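## Task

Scene 1: a foam block sits somewhere inside the pantry cabinet. Relocate it onto the cabinet's lowest level, which means the cabinet floor itself rather than the first shelf, and then close the cabinet door. The robot must not tip over or be left leaning. It counts only if the block stays put and the door stays shut without the robot holding anything in place.

## Robot and tools

ROBOT. A Hello Robot Stretch 4, about 1.6 m tall, with a single arm: an omni-wheel base (rim within 0.23 m of the base origin), a lift sliding up a mast, an arm that telescopes forward, a three-joint wrist (yaw, pitch, roll) and a two-finger gripper. Loose objects may occasionally get nudged by something in the scene.

FRAMES. Base frame: origin on the floor beneath the base centre, x ahead, y to the left, z up. hand_pose is reported in this frame and marks a point between the open fingertips; with all wrist joints at zero its axes line up with the base frame. Its printed position may be a little wrong. The odometry frame is the base frame as it was when the scene began; base_odometry counts wheel rotation only, so wheel slip shows up as travel. Heading runs -3.142 to 3.142, left positive.

execute_actions. Argument "actions" is a list holding one action or nothing (empty just reports state and images). Optional "cameras": list of names from head_camera, head_left_camera, head_right_camera, wrist_camera, all; omitted/null/["all"] gives every camera, [] gives none, an unknown name rejects the call. An action contains "base", "joints" or both, plus optional "pace" and "contact_limits"; or else "end_of_arm" by itself. All motions in it begin together.
- "base": exactly one relative command, an offset from where the base last measured itself: {"translate_m": d} straight drive in metres, forward positive, -2 to 2; {"strafe_m": d} sideways in metres, left positive, -2 to 2; {"rotate_rad": d} turn in place in radians, counter-clockwise positive, -3.2 to 3.2.
- "joints": absolute targets keyed by name: lift_m 0 to 1.2 m; arm_m 0 to 0.55 m (extension); wrist_yaw_rad -1.134 to 4.276 (0 points forward, positive turns left, 3.14 stowed back, above 3.4 the arm may obstruct); wrist_pitch_rad -1.117 to 4.259 (0 level, 1.57 pointing down); wrist_roll_rad -1.117 to 4.259 (0 keeps fingers level, positive is clockwise viewed from behind); gripper_m -0.038 to 0.141 m, the fingertip gap (negative squeezes tips together). Done tolerances: ±0.004 for lift, arm, gripper; ±0.02 yaw and roll; ±0.05 pitch. Out-of-range joint targets get clipped and flagged; any other bad value or unknown key rejects the whole call.
- "pace": "slow", "default", "fast" or "max"; base speeds 0.1/0.3/0.4/0.6 m/s and 1/2/3/4 rad/s. When the lift is above 0.2 the base is slowed further, down to 0.3 m/s and 1 rad/s at full height.
- "contact_limits": {"arm_m": value} from 0 (gentlest) to 0.75 (firmest), default 0.5; the arm halts when it pushes harder.
- {"end_of_arm": "enable_torque"} re-powers wrist or gripper motors that shut off.
One action lasts at most 15 s. A joint or base omitted from an action may keep chasing an older target without the status saying so. Once a call reports a stop, remaining motion and finish calls in that same reply are skipped.

wait: {"seconds": 0 to 10}; commands nothing, returns state and images. zoom_image: {"camera": name, "region": [x0, y0, x1, y1]} in pixels of that camera's latest full image, top-left origin, at most 504x504. read_manual gives only licence text. finished_scene: {"scene": 1 or 2}; irreversible, reports success and supplies the next task.

RESULTS. base_status and joint_status tell how each motion finished: "done" (for the base, wheels turned the commanded amount, even if slipping), "off_target" (settled short, may still push), "contact_stop_at_<key>" (hit something; the part holds or goes slack), "limit_stop_at_<name>" (built-in limit, e.g. tilt over 6 degrees or own_body self-collision), "time_out", "torque_fault" (wrist/gripper motor went limp; send enable_torque). on_its_own covers unrequested behaviour; its "held at" is the held target, not the actual position. lidar_m: 12 distances in metres over 30-degree sectors, first dead ahead then counter-clockwise (4th left, 7th rear, 10th right); "-" means nothing seen or closer than 0.25 m; it sees from about 0.15 m high upward and can miss glass and thin legs. wrist_depth_mm: 7x7 grid of median depths, 100 to 2000 mm. turned_by_wheels vs turned_by_imu differing over about 0.1 rad suggests a collision or slip. base_tilt in degrees (forward, right positive), with a fixed bias up to 1.5. motor_effort in percent, bracket is the action's peak; wheel effort positive means turning right.

CAMERAS. head_camera (420x560) at the mast top looks ahead and down; head_left_camera and head_right_camera are steeper fisheyes that also show base and arm; wrist_camera (616x392) looks along the fingers, tips near the bottom. Turn the base to look elsewhere. Calibration lines give intrinsics and base-to-camera transforms, with small errors.

GRIPPING. Command a gap narrower than the object; a tighter value squeezes harder and pulls the object in. Readings of gripper_m or "done" do not prove a grasp; a firm grip usually shifts gripper_m effort. Tips pressed on a surface can jam; lift up to free them. To unfold the wrist at the start, lift_m 0.4 with wrist_yaw_rad 0 in one action works.

CAUTIONS. Avoid driving or turning with over 1 kg held and arm_m above 0.2, especially at fast paces; steady hard pushes, high grips and high contact limits also risk tipping. A level gripper holding over about 2 kg, or a move that jams the gripper, causes torque faults. Tilting the gripper up while rolled can trigger self-collision stops. Avoid drops, slams, hard hits and heavy pushing. Shorter robot motion time is better.

Each tool is called after "Emit:" by a JSON object that holds its "api" and its "payload", one argument or row to a line.

## Session

I'll start by looking at the current state and camera images.

Emit:
{"api": "execute_actions", "payload": {
  "actions": []
}}

Scene clock: 0.00 s.
base_odometry: x=+0.000 y=+0.000 heading=+0.000 (m, m, rad; odometry frame)
turned_by_wheels: +0.000 (rad since the last result)
turned_by_imu: +0.000 (rad since the last result)
base_tilt: forward=+0.4 right=+0.6 (deg)
lidar_m: 1.19 1.15 1.21 1.14 1.10 1.19 1.63 2.77 2.93 2.08 2.00 2.68
base_status: not commanded
joint_positions: lift_m=+0.280 arm_m=+0.001 wrist_yaw_rad=+3.077 wrist_pitch_rad=+0.021 wrist_roll_rad=-0.003 gripper_m=+0.057
joint_status: not commanded
motor_effort: lift_m=+19 arm_m=-1 wrist_yaw_rad=+1 wrist_pitch_rad=-7 wrist_roll_rad=+0 gripper_m=-4 wheel_0=+0 wheel_1=+1 wheel_2=+0 (%)
hand_pose: x=-0.1102 y=+0.1060 z=+0.4521 quat_wxyz=(+0.033, -0.011, -0.001, +0.999) (m; base frame)
wrist_depth_mm: - 137 - - 1499 1182 991 / - 138 - - 1537 1182 1008 / 111 138 286 - 1537 1205 1008 / 135 155 - - 1537 1229 1008 / - - - - 1499 1229 1008 / 1618 1618 191 1661 189 1182 1008 / 1138 1025 1205 - 1138 1025 1008
pictures: head_camera, head_left_camera, head_right_camera, wrist_camera
Images, in order (width x height): head_camera 420x560, head_left_camera 420x672, head_right_camera 420x672, wrist_camera 616x392.

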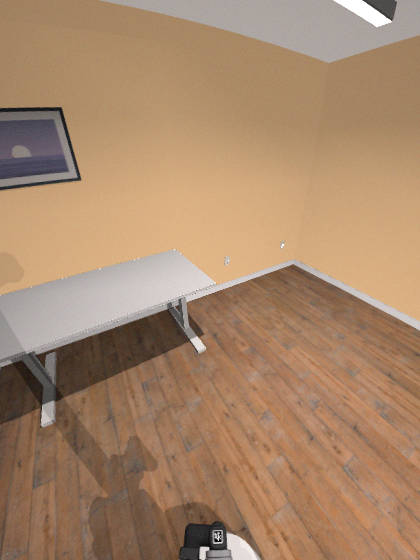

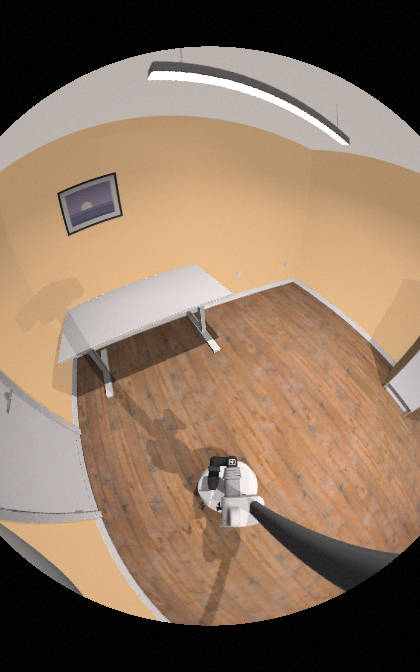

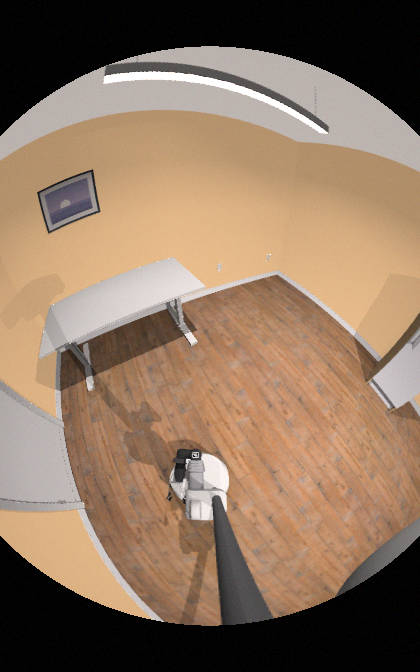

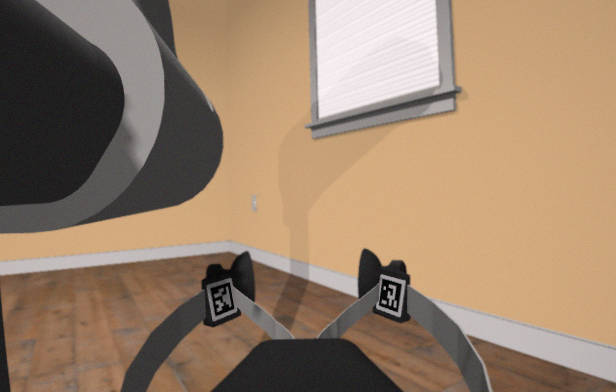

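Emit:
{"api": "execute_actions", "payload": {
  "actions": [
    {"base": {"rotate_rad": -1.3}, "joints": {"lift_m": 0.4, "wrist_yaw_rad": 0}}
  ]
}}

Scene clock: 2.43 s.
base_odometry: x=+0.000 y=+0.000 heading=-1.300 (m, m, rad; odometry frame)
turned_by_wheels: -1.300 (rad since the last result)
turned_by_imu: -1.289 (rad since the last result)
base_tilt: forward=+0.3 right=+0.5 (deg)
lidar_m: 2.01 2.61 1.36 1.17 1.16 1.29 1.12 1.14 1.34 2.52 2.76 2.94
base_status: done
joint_positions: lift_m=+0.400 arm_m=+0.001 wrist_yaw_rad=+0.000 wrist_pitch_rad=+0.021 wrist_roll_rad=-0.003 gripper_m=+0.057
joint_status: all done
motor_effort: lift_m=+22(24) arm_m=-1(1) wrist_yaw_rad=+1(4) wrist_pitch_rad=-7(8) wrist_roll_rad=+2(0) gripper_m=-3(4) wheel_0=+3(7) wheel_1=+2(10) wheel_2=+2(4) (%)
hand_pose: x=+0.4604 y=-0.0873 z=+0.5718 quat_wxyz=(+1.000, -0.001, +0.011, +0.000) (m; base frame)
wrist_depth_mm: - - - 1921 - - - / - - - 1863 - - - / - - - 1863 - - - / - - - 1863 - - - / - - - 1921 - - - / 1983 1983 191 1921 189 1863 1808 / 1366 1255 1430 - 1397 1255 1281
pictures: head_camera, head_left_camera, head_right_camera, wrist_camera
camera_calibration (this result's frames):
wrist_camera: T_world_to_cam=[[-0.00873744, -0.999767, -0.0197238, -0.0775383], [-0.0404375, 0.0200617, -0.998981, 0.643951], [0.999144, -0.00793096, -0.0406033, -0.213326], [0, 0, 0, 1]] pos_world=[0.238506, -0.0921309, 0.633104]
Images, in order (width x height): head_camera 420x560, head_left_camera 420x672, head_right_camera 420x672, wrist_camera 616x392.

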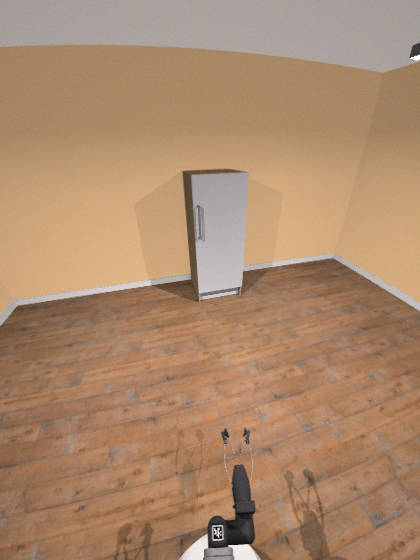

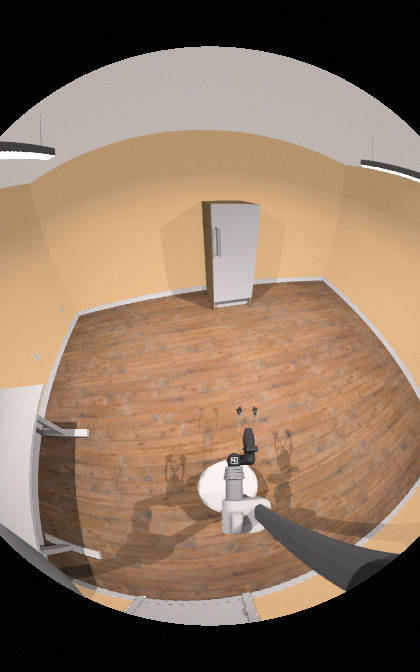

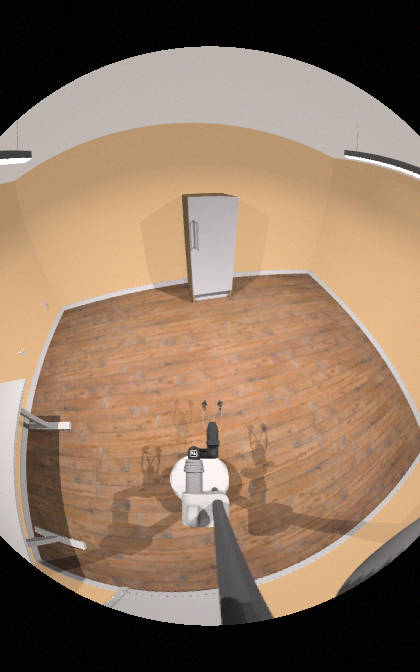

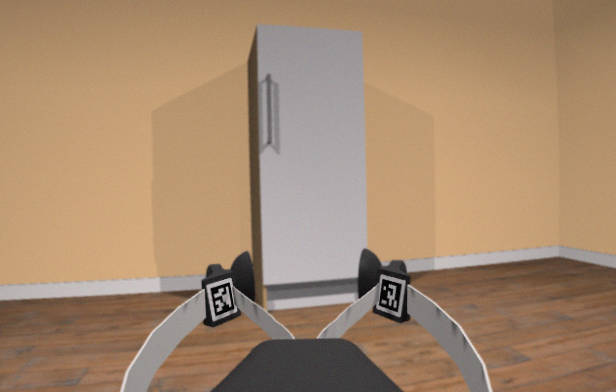

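Emit:
{"api": "zoom_image", "payload": {
  "camera": "head_camera",
  "region": [140, 150, 300, 320]
}}

Emit:
{"api": "zoom_image", "payload": {
  "camera": "wrist_camera",
  "region": [180, 0, 440, 330]
}}

Region (140, 150, 300, 320) of head_camera's 420x560 image, scaled by 2.965, with more detail than that image has; it fills the left 474 columns of this view, and the rest is white.

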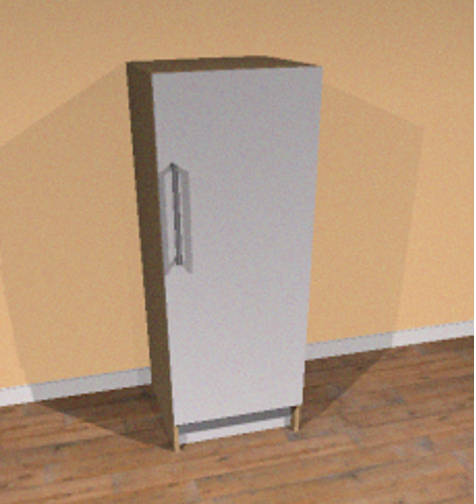

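Region (180, 0, 440, 330) of wrist_camera's 616x392 image, scaled by 1.527; it fills the left 397 columns of this view, and the rest is white.

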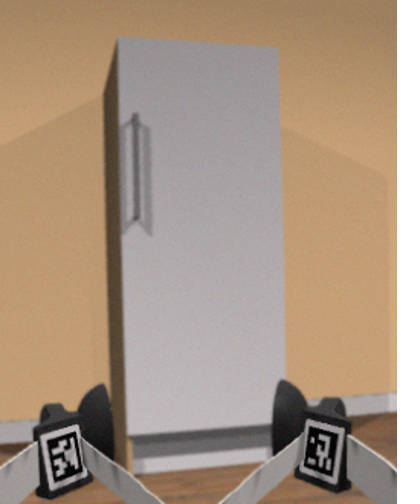

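Emit:
{"api": "execute_actions", "payload": {
  "actions": [
    {"base": {"translate_m": 1.2}, "joints": {"lift_m": 0.79, "wrist_pitch_rad": 0.0, "gripper_m": 0.1}, "pace": "fast"}
  ]
}}

Emit:
{"api": "execute_actions", "payload": {
  "actions": [
    {"base": {"rotate_rad": 0.19}}
  ]
}}

Scene clock: 7.73 s.
base_odometry: x=+0.322 y=-1.156 heading=-1.299 (m, m, rad; odometry frame)
turned_by_wheels: +0.000 (rad since the last result)
turned_by_imu: +0.002 (rad since the last result)
base_tilt: forward=+0.2 right=+0.7 (deg)
lidar_m: 0.81 1.44 1.71 2.23 1.54 1.69 2.29 2.31 2.75 2.50 2.52 0.94
base_status: done
joint_positions: lift_m=+0.790 arm_m=+0.001 wrist_yaw_rad=+0.000 wrist_pitch_rad=+0.002 wrist_roll_rad=-0.003 gripper_m=+0.100
joint_status: all done
motor_effort: lift_m=+22(23) arm_m=-1(1) wrist_yaw_rad=+1(2) wrist_pitch_rad=-7(13) wrist_roll_rad=+2(3) gripper_m=-5(1) wheel_0=+0(8) wheel_1=+1(3) wheel_2=+1(9) (%)
hand_pose: x=+0.4604 y=-0.0874 z=+0.9673 quat_wxyz=(+1.000, -0.001, +0.001, +0.000) (m; base frame)
wrist_depth_mm: 1098 1138 634 668 715 1430 1537 / 1118 1160 627 668 715 1464 1537 / 1118 1160 634 668 707 1430 1537 / 1098 1160 634 676 707 1464 1537 / 1098 1160 640 668 707 1464 1499 / 1098 1138 220 668 201 1430 1537 / 1078 1160 634 - 715 1078 1576
pictures: head_camera, head_left_camera, head_right_camera, wrist_camera
camera_calibration (this result's frames):
wrist_camera: T_world_to_cam=[[-0.00874615, -0.999764, -0.0198939, -0.0696798], [-0.0215471, 0.0200784, -0.999566, 1.03088], [0.99973, -0.0083137, -0.0217177, -0.215872], [0, 0, 0, 1]] pos_world=[0.237417, -0.0921565, 1.02436]
Images, in order (width x height): head_camera 420x560, head_left_camera 420x672, head_right_camera 420x672, wrist_camera 616x392.

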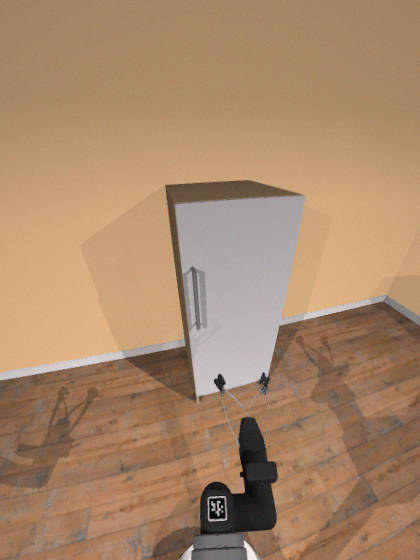

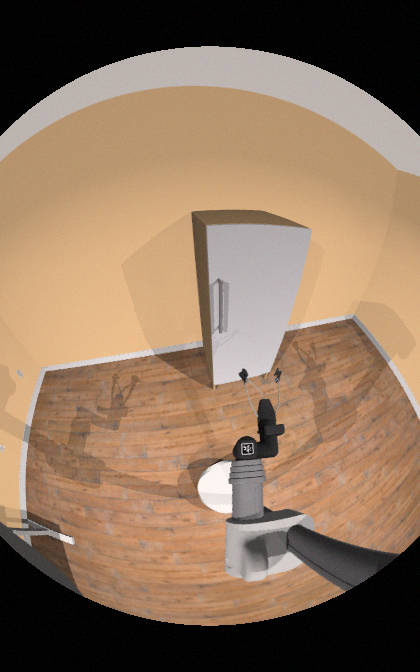

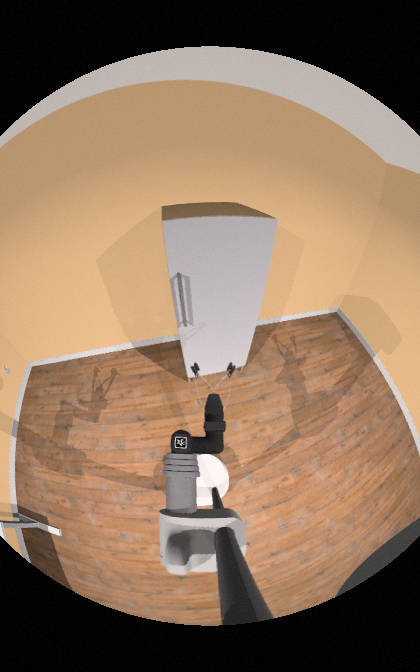

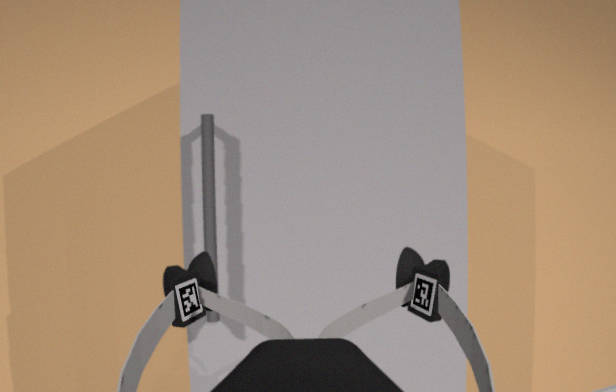

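Scene clock: 8.63 s.
base_odometry: x=+0.322 y=-1.156 heading=-1.110 (m, m, rad; odometry frame)
turned_by_wheels: +0.190 (rad since the last result)
turned_by_imu: +0.189 (rad since the last result)
base_tilt: forward=+0.5 right=+0.6 (deg)
lidar_m: 0.79 1.49 1.97 2.16 1.54 2.01 2.31 2.39 2.66 2.50 2.11 0.88
base_status: done
joint_positions: lift_m=+0.790 arm_m=+0.001 wrist_yaw_rad=+0.000 wrist_pitch_rad=+0.002 wrist_roll_rad=-0.003 gripper_m=+0.100
joint_status: not commanded
motor_effort: lift_m=+22(22) arm_m=-1(1) wrist_yaw_rad=+2(1) wrist_pitch_rad=-6(6) wrist_roll_rad=+3(1) gripper_m=-2(3) wheel_0=-2(5) wheel_1=-2(5) wheel_2=-1(1) (%)
hand_pose: x=+0.4604 y=-0.0874 z=+0.9673 quat_wxyz=(+1.000, -0.001, +0.001, +0.000) (m; base frame)
wrist_depth_mm: 1205 1205 1205 634 634 647 647 / 1205 1205 1229 627 634 640 654 / 1205 1205 1205 627 640 640 647 / 1182 1205 1229 634 634 647 647 / 1205 1229 1229 627 640 647 640 / 1182 1205 219 634 202 647 654 / 1229 1205 1205 - 640 640 647
pictures: head_camera, head_left_camera, head_right_camera, wrist_camera
camera_calibration (this result's frames):
wrist_camera: T_world_to_cam=[[-0.00873268, -0.999764, -0.0198938, -0.0696822], [-0.0215474, 0.020078, -0.999566, 1.03088], [0.99973, -0.00830023, -0.0217177, -0.215872], [0, 0, 0, 1]] pos_world=[0.237418, -0.0921556, 1.02436]
Images, in order (width x height): head_camera 420x560, head_left_camera 420x672, head_right_camera 420x672, wrist_camera 616x392.

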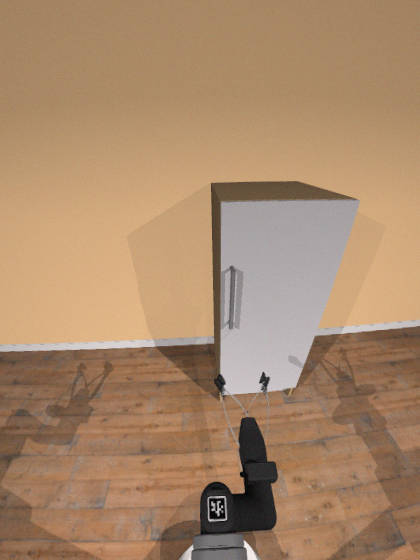

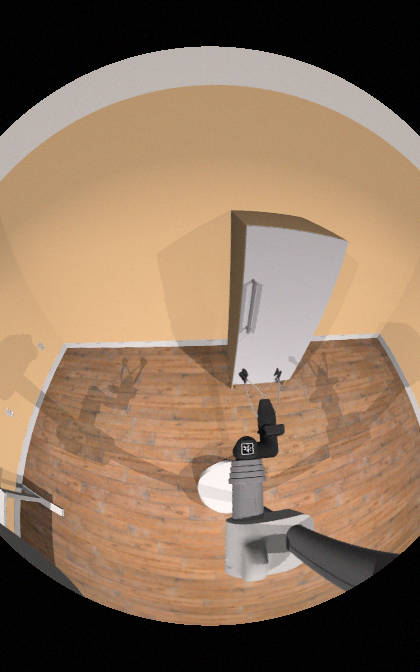

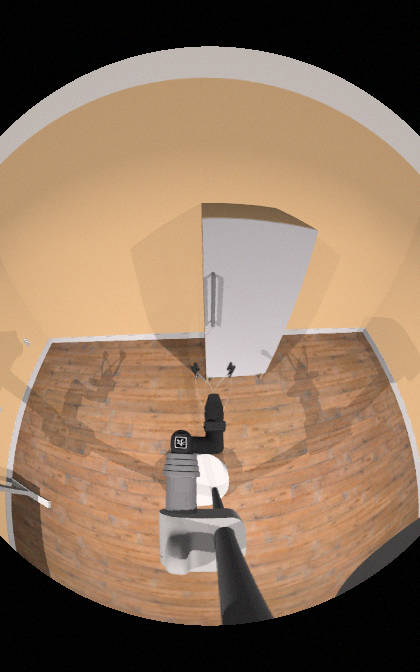

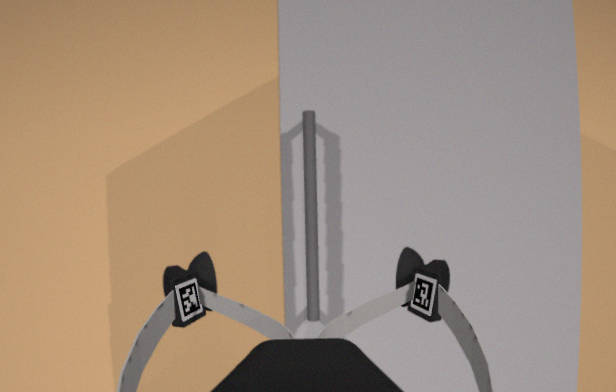

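Emit:
{"api": "execute_actions", "payload": {
  "actions": [
    {"joints": {"arm_m": 0.27}}
  ],
  "cameras": ["head_camera", "wrist_camera"]
}}

Scene clock: 10.80 s.
base_odometry: x=+0.322 y=-1.156 heading=-1.110 (m, m, rad; odometry frame)
turned_by_wheels: +0.000 (rad since the last result)
turned_by_imu: +0.001 (rad since the last result)
base_tilt: forward=+0.4 right=+0.5 (deg)
lidar_m: 0.79 1.48 2.00 2.14 1.54 2.02 2.30 2.37 2.65 2.52 2.13 0.89
base_status: not commanded
joint_positions: lift_m=+0.790 arm_m=+0.269 wrist_yaw_rad=+0.000 wrist_pitch_rad=+0.002 wrist_roll_rad=-0.003 gripper_m=+0.100
joint_status: all done
motor_effort: lift_m=+22(22) arm_m=+5(7) wrist_yaw_rad=+2(2) wrist_pitch_rad=-7(7) wrist_roll_rad=+1(0) gripper_m=-2(1) wheel_0=-2(2) wheel_1=-1(2) wheel_2=-2(2) (%)
hand_pose: x=+0.7285 y=-0.0874 z=+0.9673 quat_wxyz=(+1.000, -0.001, +0.001, +0.000) (m; base frame)
wrist_depth_mm: 917 931 931 357 362 364 368 / 917 946 960 357 362 364 370 / 931 946 946 357 362 364 368 / 931 946 960 355 362 366 370 / 946 946 931 359 362 368 373 / 931 946 220 359 201 368 370 / 931 946 960 - 366 368 373
pictures: head_camera, wrist_camera
camera_calibration (this result's frames):
wrist_camera: T_world_to_cam=[[-0.00874644, -0.999764, -0.019895, -0.0673338], [-0.0214159, 0.0200785, -0.999569, 1.0366], [0.999732, -0.0083166, -0.0215864, -0.484025], [0, 0, 0, 1]] pos_world=[0.505506, -0.0921566, 1.02437]
Images, in order (width x height): head_camera 420x560, wrist_camera 616x392.

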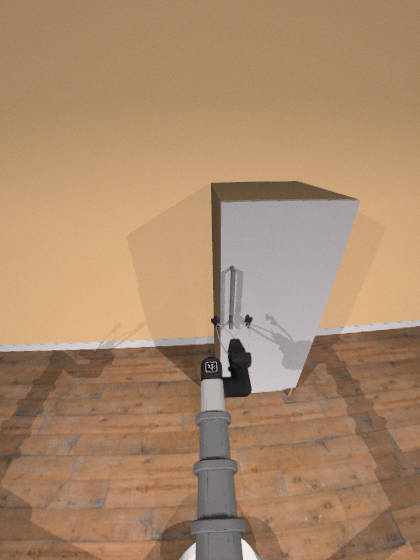

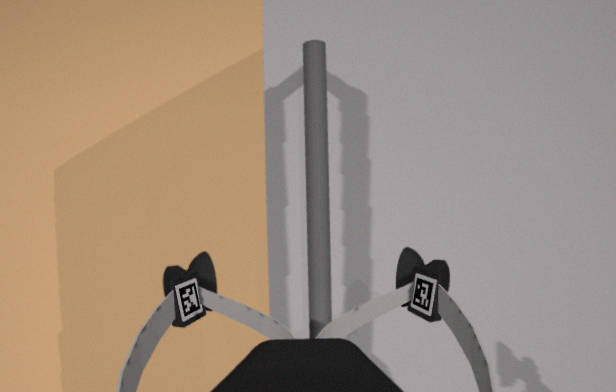

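Emit:
{"api": "execute_actions", "payload": {
  "actions": [
    {"base": {"strafe_m": -0.01}, "joints": {"arm_m": 0.35}, "contact_limits": {"arm_m": 0.2}}
  ],
  "cameras": ["head_camera", "wrist_camera"]
}}

Scene clock: 12.17 s.
base_odometry: x=+0.313 y=-1.160 heading=-1.110 (m, m, rad; odometry frame)
turned_by_wheels: +0.000 (rad since the last result)
turned_by_imu: +0.000 (rad since the last result)
base_tilt: forward=+0.4 right=+0.4 (deg)
lidar_m: 0.81 1.47 2.00 2.15 1.54 2.06 2.31 2.37 2.64 2.50 2.10 0.89
base_status: done
joint_positions: lift_m=+0.790 arm_m=+0.349 wrist_yaw_rad=+0.000 wrist_pitch_rad=+0.002 wrist_roll_rad=-0.003 gripper_m=+0.100
joint_status: all done
motor_effort: lift_m=+22(22) arm_m=+5(6) wrist_yaw_rad=+2(3) wrist_pitch_rad=-7(7) wrist_roll_rad=+2(1) gripper_m=-2(1) wheel_0=+0(6) wheel_1=+0(9) wheel_2=-1(2) (%)
contact_limits: arm_m 0.2
hand_pose: x=+0.8085 y=-0.0874 z=+0.9673 quat_wxyz=(+1.000, -0.001, +0.001, +0.000) (m; base frame)
wrist_depth_mm: 842 866 866 278 281 282 286 / 842 854 866 276 282 285 286 / 854 866 878 278 281 285 286 / 854 854 866 278 282 285 287 / 854 866 866 278 282 285 287 / 866 866 219 234 200 286 289 / 854 866 878 - 283 285 289
pictures: head_camera, wrist_camera
camera_calibration (this result's frames):
wrist_camera: T_world_to_cam=[[-0.00878871, -0.999763, -0.0198951, -0.0666118], [-0.0214145, 0.0200795, -0.999569, 1.03831], [0.999732, -0.00835888, -0.0215859, -0.564019], [0, 0, 0, 1]] pos_world=[0.585518, -0.0921594, 1.02437]
Images, in order (width x height): head_camera 420x560, wrist_camera 616x392.

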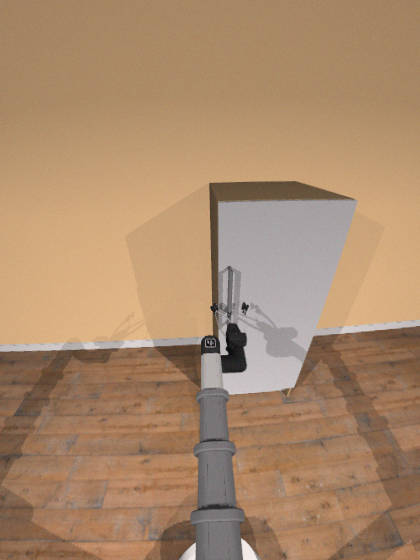

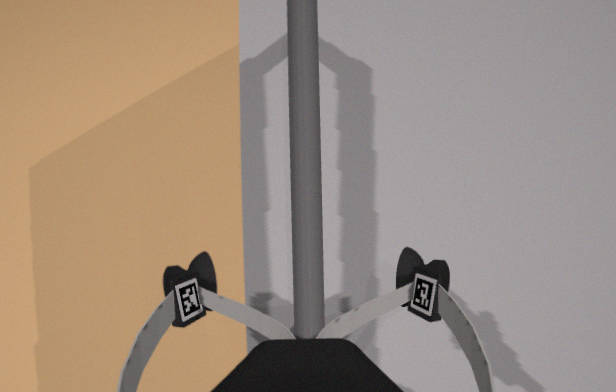

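Emit:
{"api": "execute_actions", "payload": {
  "actions": [
    {"joints": {"arm_m": 0.365, "gripper_m": 0.03}, "contact_limits": {"arm_m": 0.2}}
  ],
  "cameras": ["wrist_camera"]
}}

Scene clock: 13.87 s.
base_odometry: x=+0.313 y=-1.160 heading=-1.110 (m, m, rad; odometry frame)
turned_by_wheels: +0.000 (rad since the last result)
turned_by_imu: +0.001 (rad since the last result)
base_tilt: forward=+0.4 right=+0.4 (deg)
lidar_m: 0.80 1.48 2.01 2.18 1.54 2.03 2.29 2.36 2.64 2.51 2.13 0.87
base_status: not commanded
joint_positions: lift_m=+0.790 arm_m=+0.364 wrist_yaw_rad=+0.000 wrist_pitch_rad=+0.002 wrist_roll_rad=-0.003 gripper_m=+0.030
joint_status: all done
motor_effort: lift_m=+22(22) arm_m=+5(6) wrist_yaw_rad=+2(2) wrist_pitch_rad=-7(7) wrist_roll_rad=+2(1) gripper_m=-5(2) wheel_0=+0(1) wheel_1=+0(0) wheel_2=-1(1) (%)
contact_limits: arm_m 0.2
hand_pose: x=+0.8235 y=-0.0874 z=+0.9673 quat_wxyz=(+1.000, -0.001, +0.001, +0.000) (m; base frame)
wrist_depth_mm: 842 842 842 262 265 266 270 / 831 831 842 262 264 268 271 / 842 842 854 262 266 270 271 / 842 842 854 264 267 268 272 / 842 854 854 216 267 270 272 / 842 842 188 216 190 271 273 / 842 842 866 - 267 270 272
pictures: wrist_camera
camera_calibration (this result's frames):
wrist_camera: T_world_to_cam=[[-0.00882505, -0.999763, -0.0198951, -0.0664606], [-0.0214139, 0.0200803, -0.999569, 1.03863], [0.999732, -0.00839522, -0.021586, -0.579011], [0, 0, 0, 1]] pos_world=[0.60051, -0.0921618, 1.02437]
Images, in order (width x height): wrist_camera 616x392.

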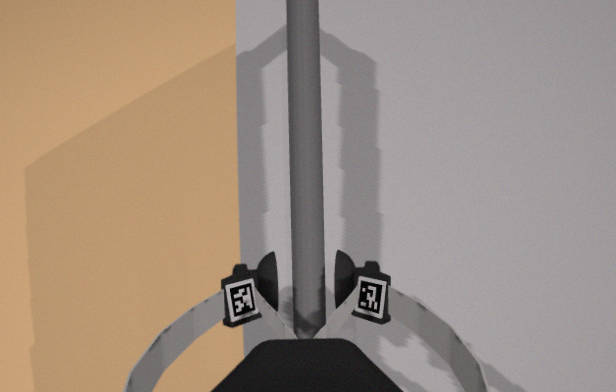

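Emit:
{"api": "execute_actions", "payload": {
  "actions": [
    {"joints": {"gripper_m": -0.02}}
  ],
  "cameras": ["wrist_camera"]
}}

Scene clock: 15.13 s.
base_odometry: x=+0.313 y=-1.161 heading=-1.110 (m, m, rad; odometry frame)
turned_by_wheels: +0.000 (rad since the last result)
turned_by_imu: +0.000 (rad since the last result)
base_tilt: forward=+0.4 right=+0.6 (deg)
lidar_m: 0.82 1.48 1.99 2.17 1.56 2.03 2.29 2.38 2.64 2.50 2.11 0.88
base_status: not commanded
joint_positions: lift_m=+0.790 arm_m=+0.364 wrist_yaw_rad=-0.001 wrist_pitch_rad=+0.002 wrist_roll_rad=-0.003 gripper_m=-0.020
joint_status: all done
motor_effort: lift_m=+22(22) arm_m=+4(5) wrist_yaw_rad=+3(4) wrist_pitch_rad=-6(7) wrist_roll_rad=+1(1) gripper_m=-15(16) wheel_0=+0(1) wheel_1=+0(0) wheel_2=-1(1) (%)
hand_pose: x=+0.8236 y=-0.0876 z=+0.9673 quat_wxyz=(+1.000, -0.001, +0.001, +0.000) (m; base frame)
wrist_depth_mm: 842 842 854 254 258 262 265 / 842 842 842 253 258 262 265 / 831 831 854 254 259 263 265 / 842 854 854 254 260 263 267 / 842 842 854 208 260 264 267 / 842 842 182 208 180 263 267 / 842 842 854 - 262 264 267
pictures: wrist_camera
camera_calibration (this result's frames):
wrist_camera: T_world_to_cam=[[-0.00943519, -0.999758, -0.0198953, -0.0661325], [-0.0214016, 0.0200936, -0.999569, 1.03863], [0.999726, -0.00900533, -0.021586, -0.579157], [0, 0, 0, 1]] pos_world=[0.600603, -0.0922017, 1.02437]
Images, in order (width x height): wrist_camera 616x392.

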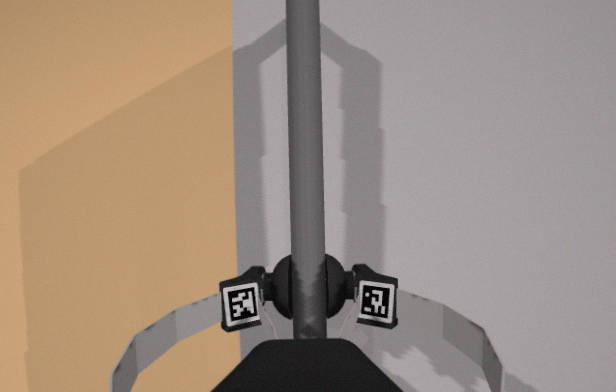

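Emit:
{"api": "execute_actions", "payload": {
  "actions": [
    {"base": {"strafe_m": -0.033}, "joints": {"arm_m": 0.243}}
  ],
  "cameras": ["head_camera", "wrist_camera"]
}}

Scene clock: 17.27 s.
base_odometry: x=+0.283 y=-1.175 heading=-1.110 (m, m, rad; odometry frame)
turned_by_wheels: +0.000 (rad since the last result)
turned_by_imu: +0.001 (rad since the last result)
base_tilt: forward=+0.4 right=+0.5 (deg)
lidar_m: 0.67 1.49 2.02 2.15 1.55 2.03 2.30 2.39 2.60 2.48 2.12 0.80
base_status: done
joint_positions: lift_m=+0.790 arm_m=+0.244 wrist_yaw_rad=-0.003 wrist_pitch_rad=+0.002 wrist_roll_rad=-0.003 gripper_m=-0.020
joint_status: all done
motor_effort: lift_m=+22(22) arm_m=-5(7) wrist_yaw_rad=+11(29) wrist_pitch_rad=-7(7) wrist_roll_rad=+2(1) gripper_m=-17(15) wheel_0=-2(10) wheel_1=+0(9) wheel_2=-2(4) (%)
hand_pose: x=+0.7031 y=-0.0883 z=+0.9673 quat_wxyz=(+1.000, -0.001, +0.001, -0.001) (m; base frame)
wrist_depth_mm: 946 960 244 246 276 304 329 / 946 960 244 246 277 303 330 / 946 976 244 247 277 303 329 / 960 976 245 247 277 304 330 / 960 960 245 206 278 304 332 / 960 976 182 205 180 304 334 / 976 960 976 - 282 298 332
pictures: head_camera, wrist_camera
camera_calibration (this result's frames):
wrist_camera: T_world_to_cam=[[-0.0118086, -0.999732, -0.0198935, -0.0662849], [-0.0215768, 0.020145, -0.999564, 1.03612], [0.999697, -0.0113742, -0.0218089, -0.458636], [0, 0, 0, 1]] pos_world=[0.48007, -0.0923565, 1.02435]
Images, in order (width x height): head_camera 420x560, wrist_camera 616x392.

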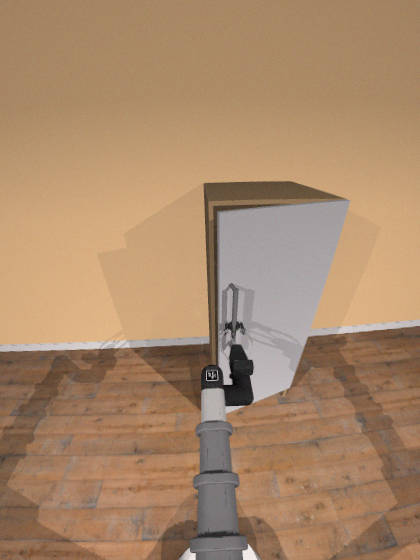

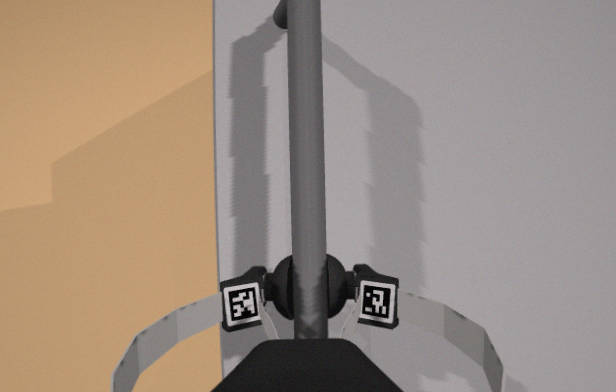

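Emit:
{"api": "execute_actions", "payload": {
  "actions": [
    {"base": {"strafe_m": -0.072}, "joints": {"arm_m": 0.134}}
  ],
  "cameras": ["head_camera", "wrist_camera"]
}}

Scene clock: 18.67 s.
base_odometry: x=+0.219 y=-1.207 heading=-1.110 (m, m, rad; odometry frame)
turned_by_wheels: +0.000 (rad since the last result)
turned_by_imu: +0.000 (rad since the last result)
base_tilt: forward=+0.4 right=+0.5 (deg)
lidar_m: 0.55 1.49 2.02 2.14 1.63 2.21 2.30 2.38 2.52 2.40 2.10 0.71
base_status: done
joint_positions: lift_m=+0.790 arm_m=+0.135 wrist_yaw_rad=-0.001 wrist_pitch_rad=+0.003 wrist_roll_rad=-0.003 gripper_m=-0.020
joint_status: all done
motor_effort: lift_m=+22(22) arm_m=-4(6) wrist_yaw_rad=+4(10) wrist_pitch_rad=-10(9) wrist_roll_rad=+0(0) gripper_m=-15(17) wheel_0=-1(8) wheel_1=+2(11) wheel_2=-2(4) (%)
hand_pose: x=+0.5940 y=-0.0876 z=+0.9671 quat_wxyz=(+1.000, -0.001, +0.001, +0.000) (m; base frame)
wrist_depth_mm: 1060 1078 227 248 307 384 496 / 1078 1078 228 248 306 379 488 / 1060 1078 228 243 307 379 484 / 1060 1078 229 242 306 377 484 / 1078 1078 228 204 306 379 484 / 1078 1078 180 202 181 382 488 / 1060 1098 227 - 315 359 492
pictures: head_camera, wrist_camera
camera_calibration (this result's frames):
wrist_camera: T_world_to_cam=[[-0.00962138, -0.999756, -0.0198883, -0.0682485], [-0.0221716, 0.0200976, -0.999552, 1.03394], [0.999708, -0.00917612, -0.0223596, -0.348893], [0, 0, 0, 1]] pos_world=[0.371058, -0.0922129, 1.02431]
Images, in order (width x height): head_camera 420x560, wrist_camera 616x392.

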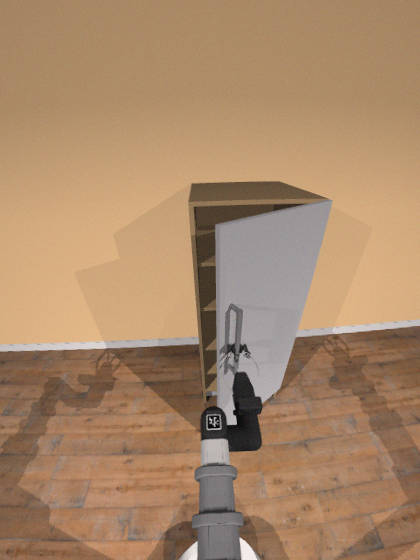

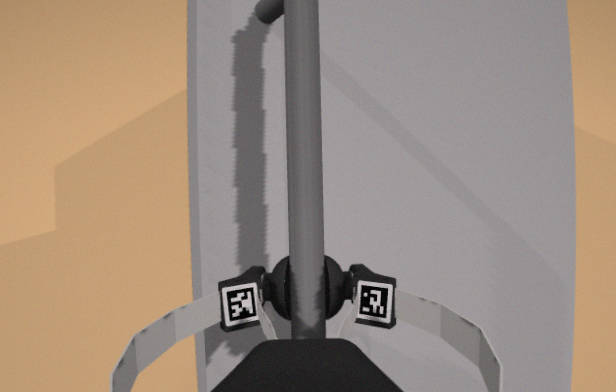

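Emit:
{"api": "execute_actions", "payload": {
  "actions": [
    {"base": {"strafe_m": -0.093}, "joints": {"arm_m": 0.047}}
  ],
  "cameras": ["head_camera", "wrist_camera"]
}}

Scene clock: 20.17 s.
base_odometry: x=+0.135 y=-1.248 heading=-1.110 (m, m, rad; odometry frame)
turned_by_wheels: +0.000 (rad since the last result)
turned_by_imu: +0.000 (rad since the last result)
base_tilt: forward=+0.3 right=+0.4 (deg)
lidar_m: 0.47 1.49 2.01 2.16 1.70 2.29 2.30 2.37 2.40 2.30 2.14 0.67
base_status: done
joint_positions: lift_m=+0.790 arm_m=+0.048 wrist_yaw_rad=+0.001 wrist_pitch_rad=+0.004 wrist_roll_rad=-0.003 gripper_m=-0.020
joint_status: all done
motor_effort: lift_m=+22(22) arm_m=-4(6) wrist_yaw_rad=-1(20) wrist_pitch_rad=-12(12) wrist_roll_rad=+0(2) gripper_m=-14(17) wheel_0=+1(6) wheel_1=+0(13) wheel_2=-1(3) (%)
hand_pose: x=+0.5073 y=-0.0872 z=+0.9668 quat_wxyz=(+1.000, -0.001, +0.002, +0.000) (m; base frame)
wrist_depth_mm: 1138 1182 219 248 375 1205 1205 / 1160 1160 219 248 375 597 1229 / 1160 1160 219 247 370 591 1205 / 1138 1160 218 256 368 585 1229 / 1160 1182 218 220 373 585 1229 / 1160 1182 179 201 182 585 1205 / 1182 609 213 - 392 492 1255
pictures: head_camera, wrist_camera
camera_calibration (this result's frames):
wrist_camera: T_world_to_cam=[[-0.00800616, -0.99977, -0.0198801, -0.0694461], [-0.023072, 0.0200601, -0.999533, 1.03219], [0.999702, -0.00754375, -0.0232273, -0.261145], [0, 0, 0, 1]] pos_world=[0.284325, -0.0921059, 1.02426]
Images, in order (width x height): head_camera 420x560, wrist_camera 616x392.

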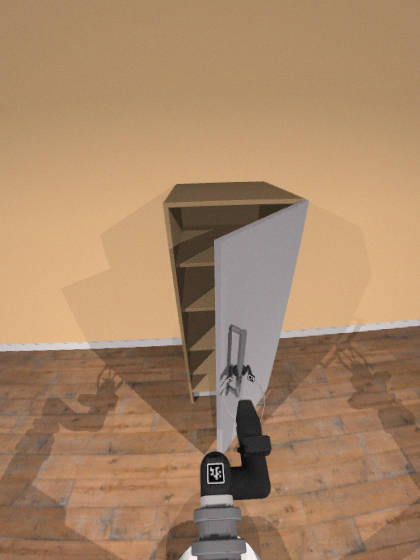

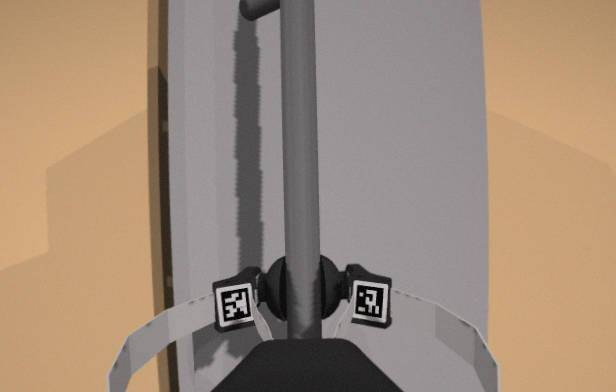

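Emit:
{"api": "execute_actions", "payload": {
  "actions": [
    {"joints": {"gripper_m": 0.04}}
  ],
  "cameras": []
}}

Emit:
{"api": "execute_actions", "payload": {
  "actions": [
    {"base": {"translate_m": -0.08}, "joints": {"arm_m": 0.0}}
  ],
  "cameras": ["head_camera", "wrist_camera"]
}}

Scene clock: 32.43 s.
base_odometry: x=+0.135 y=-1.248 heading=-1.110 (m, m, rad; odometry frame)
turned_by_wheels: +0.000 (rad since the last result)
turned_by_imu: +0.001 (rad since the last result)
base_tilt: forward=+0.2 right=+0.5 (deg)
lidar_m: 0.47 1.50 2.01 2.13 1.73 2.29 2.29 2.37 2.41 2.30 2.12 0.67
base_status: not commanded
joint_positions: lift_m=+0.790 arm_m=+0.048 wrist_yaw_rad=+0.001 wrist_pitch_rad=+0.002 wrist_roll_rad=-0.003 gripper_m=+0.040
joint_status: all done
motor_effort: lift_m=+22(22) arm_m=-4(4) wrist_yaw_rad=+0(9) wrist_pitch_rad=-8(11) wrist_roll_rad=+2(0) gripper_m=-4(12) wheel_0=+0(0) wheel_1=+0(0) wheel_2=-2(2) (%)
hand_pose: x=+0.5071 y=-0.0871 z=+0.9673 quat_wxyz=(+1.000, -0.001, +0.001, +0.000) (m; base frame)
wrist_depth_mm: 1160 1160 232 296 394 1205 1255 / 1160 1160 236 294 392 597 1205 / 1160 1160 236 296 392 597 1229 / 1182 1160 236 294 389 591 1255 / 1160 1182 229 293 389 585 1255 / 1160 1182 193 211 189 591 1229 / 1160 1182 227 - 392 591 1229
pictures: none
No camera images: the call's "cameras" was empty. Leave "cameras" out to get every camera's image.

Scene clock: 33.83 s.
base_odometry: x=+0.100 y=-1.177 heading=-1.111 (m, m, rad; odometry frame)
turned_by_wheels: +0.000 (rad since the last result)
turned_by_imu: +0.000 (rad since the last result)
base_tilt: forward=+0.4 right=+0.5 (deg)
lidar_m: 0.56 1.57 2.10 1.71 1.71 2.29 2.21 2.29 2.41 2.31 2.23 0.79
base_status: done
joint_positions: lift_m=+0.790 arm_m=+0.002 wrist_yaw_rad=+0.000 wrist_pitch_rad=+0.002 wrist_roll_rad=-0.003 gripper_m=+0.040
joint_status: all done
motor_effort: lift_m=+22(22) arm_m=-5(7) wrist_yaw_rad=+1(0) wrist_pitch_rad=-9(7) wrist_roll_rad=+0(1) gripper_m=-6(3) wheel_0=-2(6) wheel_1=-1(6) wheel_2=-2(8) (%)
hand_pose: x=+0.4611 y=-0.0874 z=+0.9673 quat_wxyz=(+1.000, -0.001, +0.001, +0.000) (m; base frame)
wrist_depth_mm: 1281 1308 364 415 569 1366 1366 / 1281 1308 366 418 559 1366 1366 / 1281 1308 364 418 554 1336 1366 / 1281 1308 364 415 559 1366 1366 / 1281 1308 364 415 549 1366 1366 / 1308 1308 193 389 189 1366 1366 / 1281 1281 364 - 559 1366 1366
pictures: head_camera, wrist_camera
camera_calibration (this result's frames):
wrist_camera: T_world_to_cam=[[-0.00869094, -0.999764, -0.0198935, -0.0696837], [-0.0216081, 0.0200774, -0.999565, 1.0309], [0.999729, -0.0082573, -0.0217775, -0.2165], [0, 0, 0, 1]] pos_world=[0.238111, -0.0921528, 1.02435]
Images, in order (width x height): head_camera 420x560, wrist_camera 616x392.

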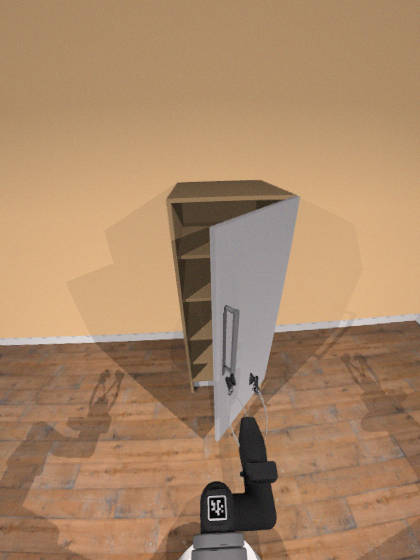

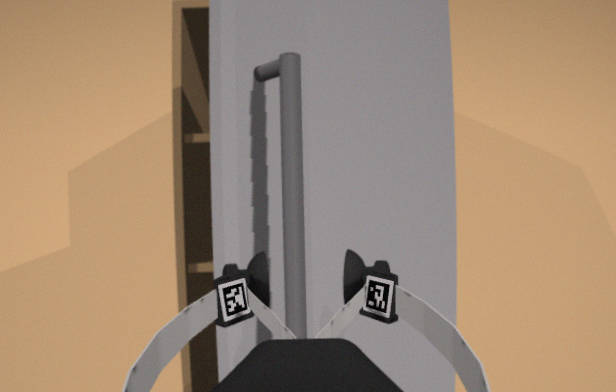

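Emit:
{"api": "execute_actions", "payload": {
  "actions": [
    {"base": {"strafe_m": 0.19}, "joints": {"gripper_m": 0.0}}
  ],
  "cameras": []
}}

Emit:
{"api": "execute_actions", "payload": {
  "actions": [
    {"joints": {"arm_m": 0.36}, "contact_limits": {"arm_m": 0.2}, "pace": "fast"}
  ],
  "cameras": ["head_camera", "wrist_camera"]
}}

Scene clock: 35.87 s.
base_odometry: x=+0.270 y=-1.092 heading=-1.111 (m, m, rad; odometry frame)
turned_by_wheels: +0.000 (rad since the last result)
turned_by_imu: +0.001 (rad since the last result)
base_tilt: forward=+0.5 right=+0.5 (deg)
lidar_m: 0.95 1.56 2.10 1.71 1.53 2.03 2.22 2.29 2.62 2.50 2.23 0.58
base_status: done
joint_positions: lift_m=+0.790 arm_m=+0.002 wrist_yaw_rad=+0.000 wrist_pitch_rad=+0.002 wrist_roll_rad=-0.003 gripper_m=+0.000
joint_status: all done
motor_effort: lift_m=+22(22) arm_m=-5(5) wrist_yaw_rad=+2(2) wrist_pitch_rad=-7(8) wrist_roll_rad=+1(0) gripper_m=-2(10) wheel_0=+1(8) wheel_1=+0(11) wheel_2=-1(0) (%)
hand_pose: x=+0.4611 y=-0.0874 z=+0.9673 quat_wxyz=(+1.000, -0.001, +0.001, +0.000) (m; base frame)
wrist_depth_mm: 1255 1308 1308 878 842 445 1336 / 1255 1281 1281 1255 1182 379 1366 / 1281 1281 1281 1281 917 375 1336 / 1281 1281 1308 1308 1308 373 1336 / 1281 1308 1308 866 842 375 1336 / 1281 1281 183 193 183 373 1366 / 1281 1308 1308 - 946 338 1366
pictures: none
No camera images: the call's "cameras" was empty. Leave "cameras" out to get every camera's image.

Scene clock: 37.70 s.
base_odometry: x=+0.270 y=-1.092 heading=-1.111 (m, m, rad; odometry frame)
turned_by_wheels: +0.000 (rad since the last result)
turned_by_imu: +0.001 (rad since the last result)
base_tilt: forward=+0.3 right=+0.6 (deg)
lidar_m: 0.96 1.57 2.12 1.69 1.51 2.05 2.21 2.29 2.63 2.49 2.26 0.58
base_status: not commanded
joint_positions: lift_m=+0.790 arm_m=+0.359 wrist_yaw_rad=+0.000 wrist_pitch_rad=+0.002 wrist_roll_rad=-0.003 gripper_m=+0.000
joint_status: all done
motor_effort: lift_m=+22(22) arm_m=+5(5) wrist_yaw_rad=+1(3) wrist_pitch_rad=-7(8) wrist_roll_rad=+0(0) gripper_m=-4(3) wheel_0=+1(1) wheel_1=+0(0) wheel_2=+0(1) (%)
contact_limits: arm_m 0.2
hand_pose: x=+0.8186 y=-0.0874 z=+0.9673 quat_wxyz=(+1.000, -0.001, +0.001, +0.000) (m; base frame)
wrist_depth_mm: 917 931 931 854 878 842 647 / 917 931 931 459 466 469 469 / 917 931 931 768 798 809 647 / 917 931 931 917 946 931 654 / 917 946 946 831 831 768 634 / 931 946 183 193 183 455 445 / 931 931 946 - 946 820 668
pictures: head_camera, wrist_camera
camera_calibration (this result's frames):
wrist_camera: T_world_to_cam=[[-0.00869329, -0.999764, -0.0198952, -0.0665744], [-0.0213985, 0.0200774, -0.999569, 1.03852], [0.999733, -0.00826382, -0.021568, -0.57404], [0, 0, 0, 1]] pos_world=[0.595531, -0.0921532, 1.02437]
Images, in order (width x height): head_camera 420x560, wrist_camera 616x392.

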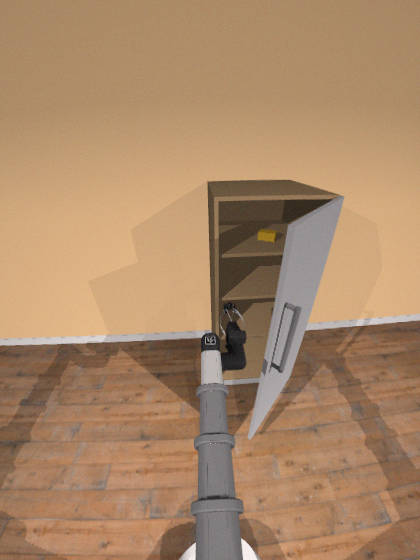

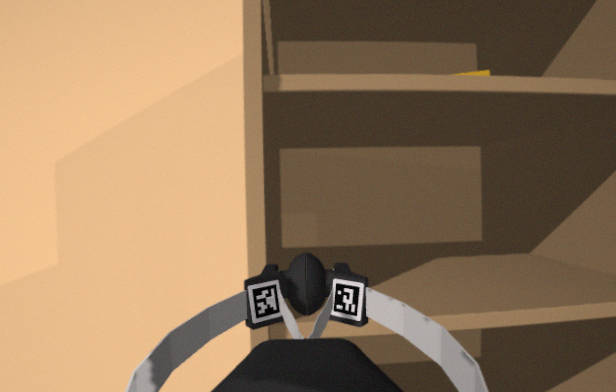

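Emit:
{"api": "execute_actions", "payload": {
  "actions": [
    {"base": {"strafe_m": -0.25}, "joints": {"wrist_yaw_rad": -0.8}}
  ],
  "cameras": ["head_camera", "head_right_camera", "wrist_camera"]
}}

Scene clock: 41.20 s.
base_odometry: x=+0.046 y=-1.203 heading=-1.111 (m, m, rad; odometry frame)
turned_by_wheels: +0.000 (rad since the last result)
turned_by_imu: +0.002 (rad since the last result)
base_tilt: forward=+0.1 right=+0.5 (deg)
lidar_m: 0.94 1.56 2.13 1.75 1.75 2.30 2.20 2.30 2.36 2.24 2.21 0.49
base_status: done
joint_positions: lift_m=+0.790 arm_m=+0.360 wrist_yaw_rad=-0.799 wrist_pitch_rad=+0.002 wrist_roll_rad=-0.003 gripper_m=+0.000
joint_status: all done
motor_effort: lift_m=+22(22) arm_m=+1(5) wrist_yaw_rad=-2(43) wrist_pitch_rad=-7(7) wrist_roll_rad=+2(1) gripper_m=-2(8) wheel_0=+0(16) wheel_1=+0(11) wheel_2=+0(10) (%)
hand_pose: x=+0.6693 y=-0.2677 z=+0.9673 quat_wxyz=(+0.921, -0.001, +0.002, -0.389) (m; base frame)
wrist_depth_mm: 715 484 332 246 195 160 - / 634 466 334 247 196 161 144 / 634 484 334 248 198 162 145 / 750 492 338 250 198 163 145 / 699 496 342 241 199 163 146 / 445 473 185 202 182 163 146 / 798 512 347 - 193 155 -
pictures: head_camera, head_right_camera, wrist_camera
camera_calibration (this result's frames):
wrist_camera: T_world_to_cam=[[-0.722405, -0.691184, -0.0198874, 0.312181], [-0.000618502, 0.029407, -0.999567, 1.02751], [0.691469, -0.722081, -0.0216712, -0.410978], [0, 0, 0, 1]] pos_world=[0.510335, -0.111201, 1.02437]
Images, in order (width x height): head_camera 420x560, head_right_camera 420x672, wrist_camera 616x392.

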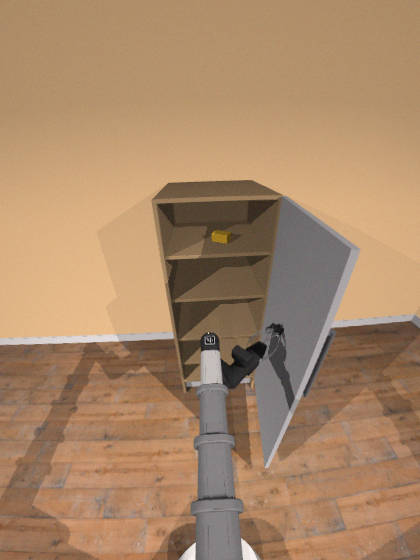

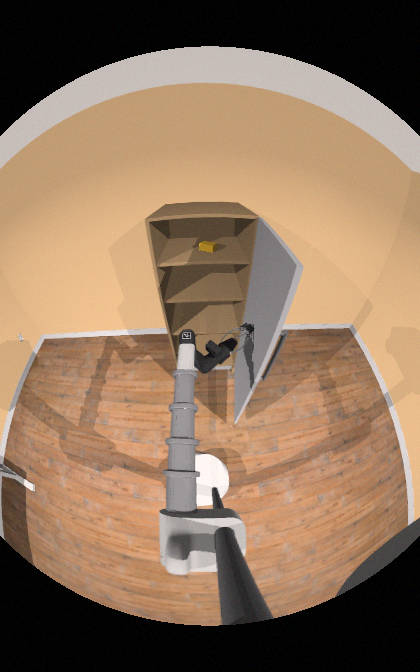

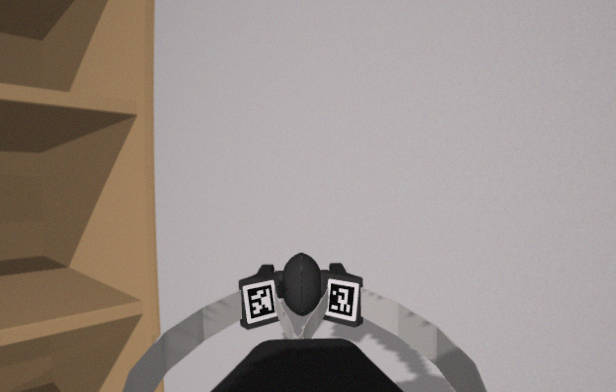

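Emit:
{"api": "execute_actions", "payload": {
  "actions": [
    {"base": {"translate_m": 0.2}, "joints": {"wrist_yaw_rad": 0.0, "wrist_pitch_rad": 0.35, "lift_m": 1.1, "arm_m": 0.17, "gripper_m": 0.12}}
  ],
  "cameras": ["head_camera", "wrist_camera"]
}}

Scene clock: 44.60 s.
base_odometry: x=+0.135 y=-1.382 heading=-1.110 (m, m, rad; odometry frame)
turned_by_wheels: +0.000 (rad since the last result)
turned_by_imu: +0.001 (rad since the last result)
base_tilt: forward=+0.3 right=+0.5 (deg)
lidar_m: 0.74 0.79 1.82 2.49 1.82 2.37 2.42 2.51 2.35 2.25 0.39 0.45
base_status: done
joint_positions: lift_m=+1.100 arm_m=+0.171 wrist_yaw_rad=+0.000 wrist_pitch_rad=+0.352 wrist_roll_rad=-0.003 gripper_m=+0.120
joint_status: all done
motor_effort: lift_m=+22(25) arm_m=-5(7) wrist_yaw_rad=+3(8) wrist_pitch_rad=-6(14) wrist_roll_rad=+1(0) gripper_m=-2(4) wheel_0=+2(5) wheel_1=+0(2) wheel_2=+0(10) (%)
hand_pose: x=+0.6125 y=-0.0874 z=+1.1784 quat_wxyz=(+0.985, -0.001, +0.175, +0.000) (m; base frame)
wrist_depth_mm: 430 654 820 831 778 418 325 / 430 654 866 878 788 424 327 / 430 640 788 668 668 436 324 / 421 488 473 469 462 413 327 / 399 544 809 809 759 418 329 / 442 535 621 668 609 404 338 / 798 530 569 - 559 430 338
pictures: head_camera, wrist_camera
camera_calibration (this result's frames):
wrist_camera: T_world_to_cam=[[-0.0151941, -0.999762, -0.0156612, -0.0652332], [-0.362912, 0.020109, -0.931607, 1.3742], [0.9317, -0.0084713, -0.363131, 0.0806295], [0, 0, 0, 1]] pos_world=[0.422598, -0.0921683, 1.30847]
Images, in order (width x height): head_camera 420x560, wrist_camera 616x392.

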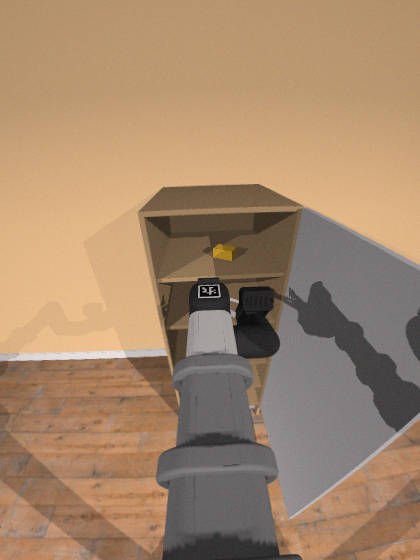

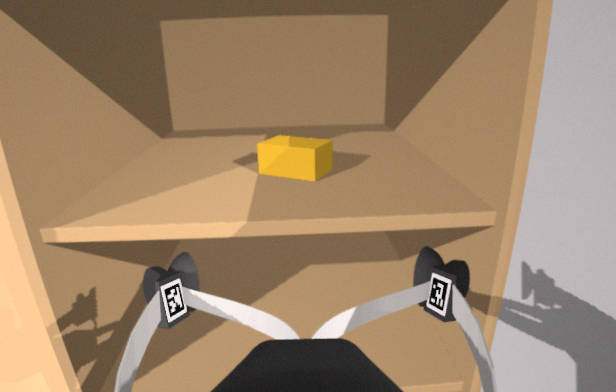

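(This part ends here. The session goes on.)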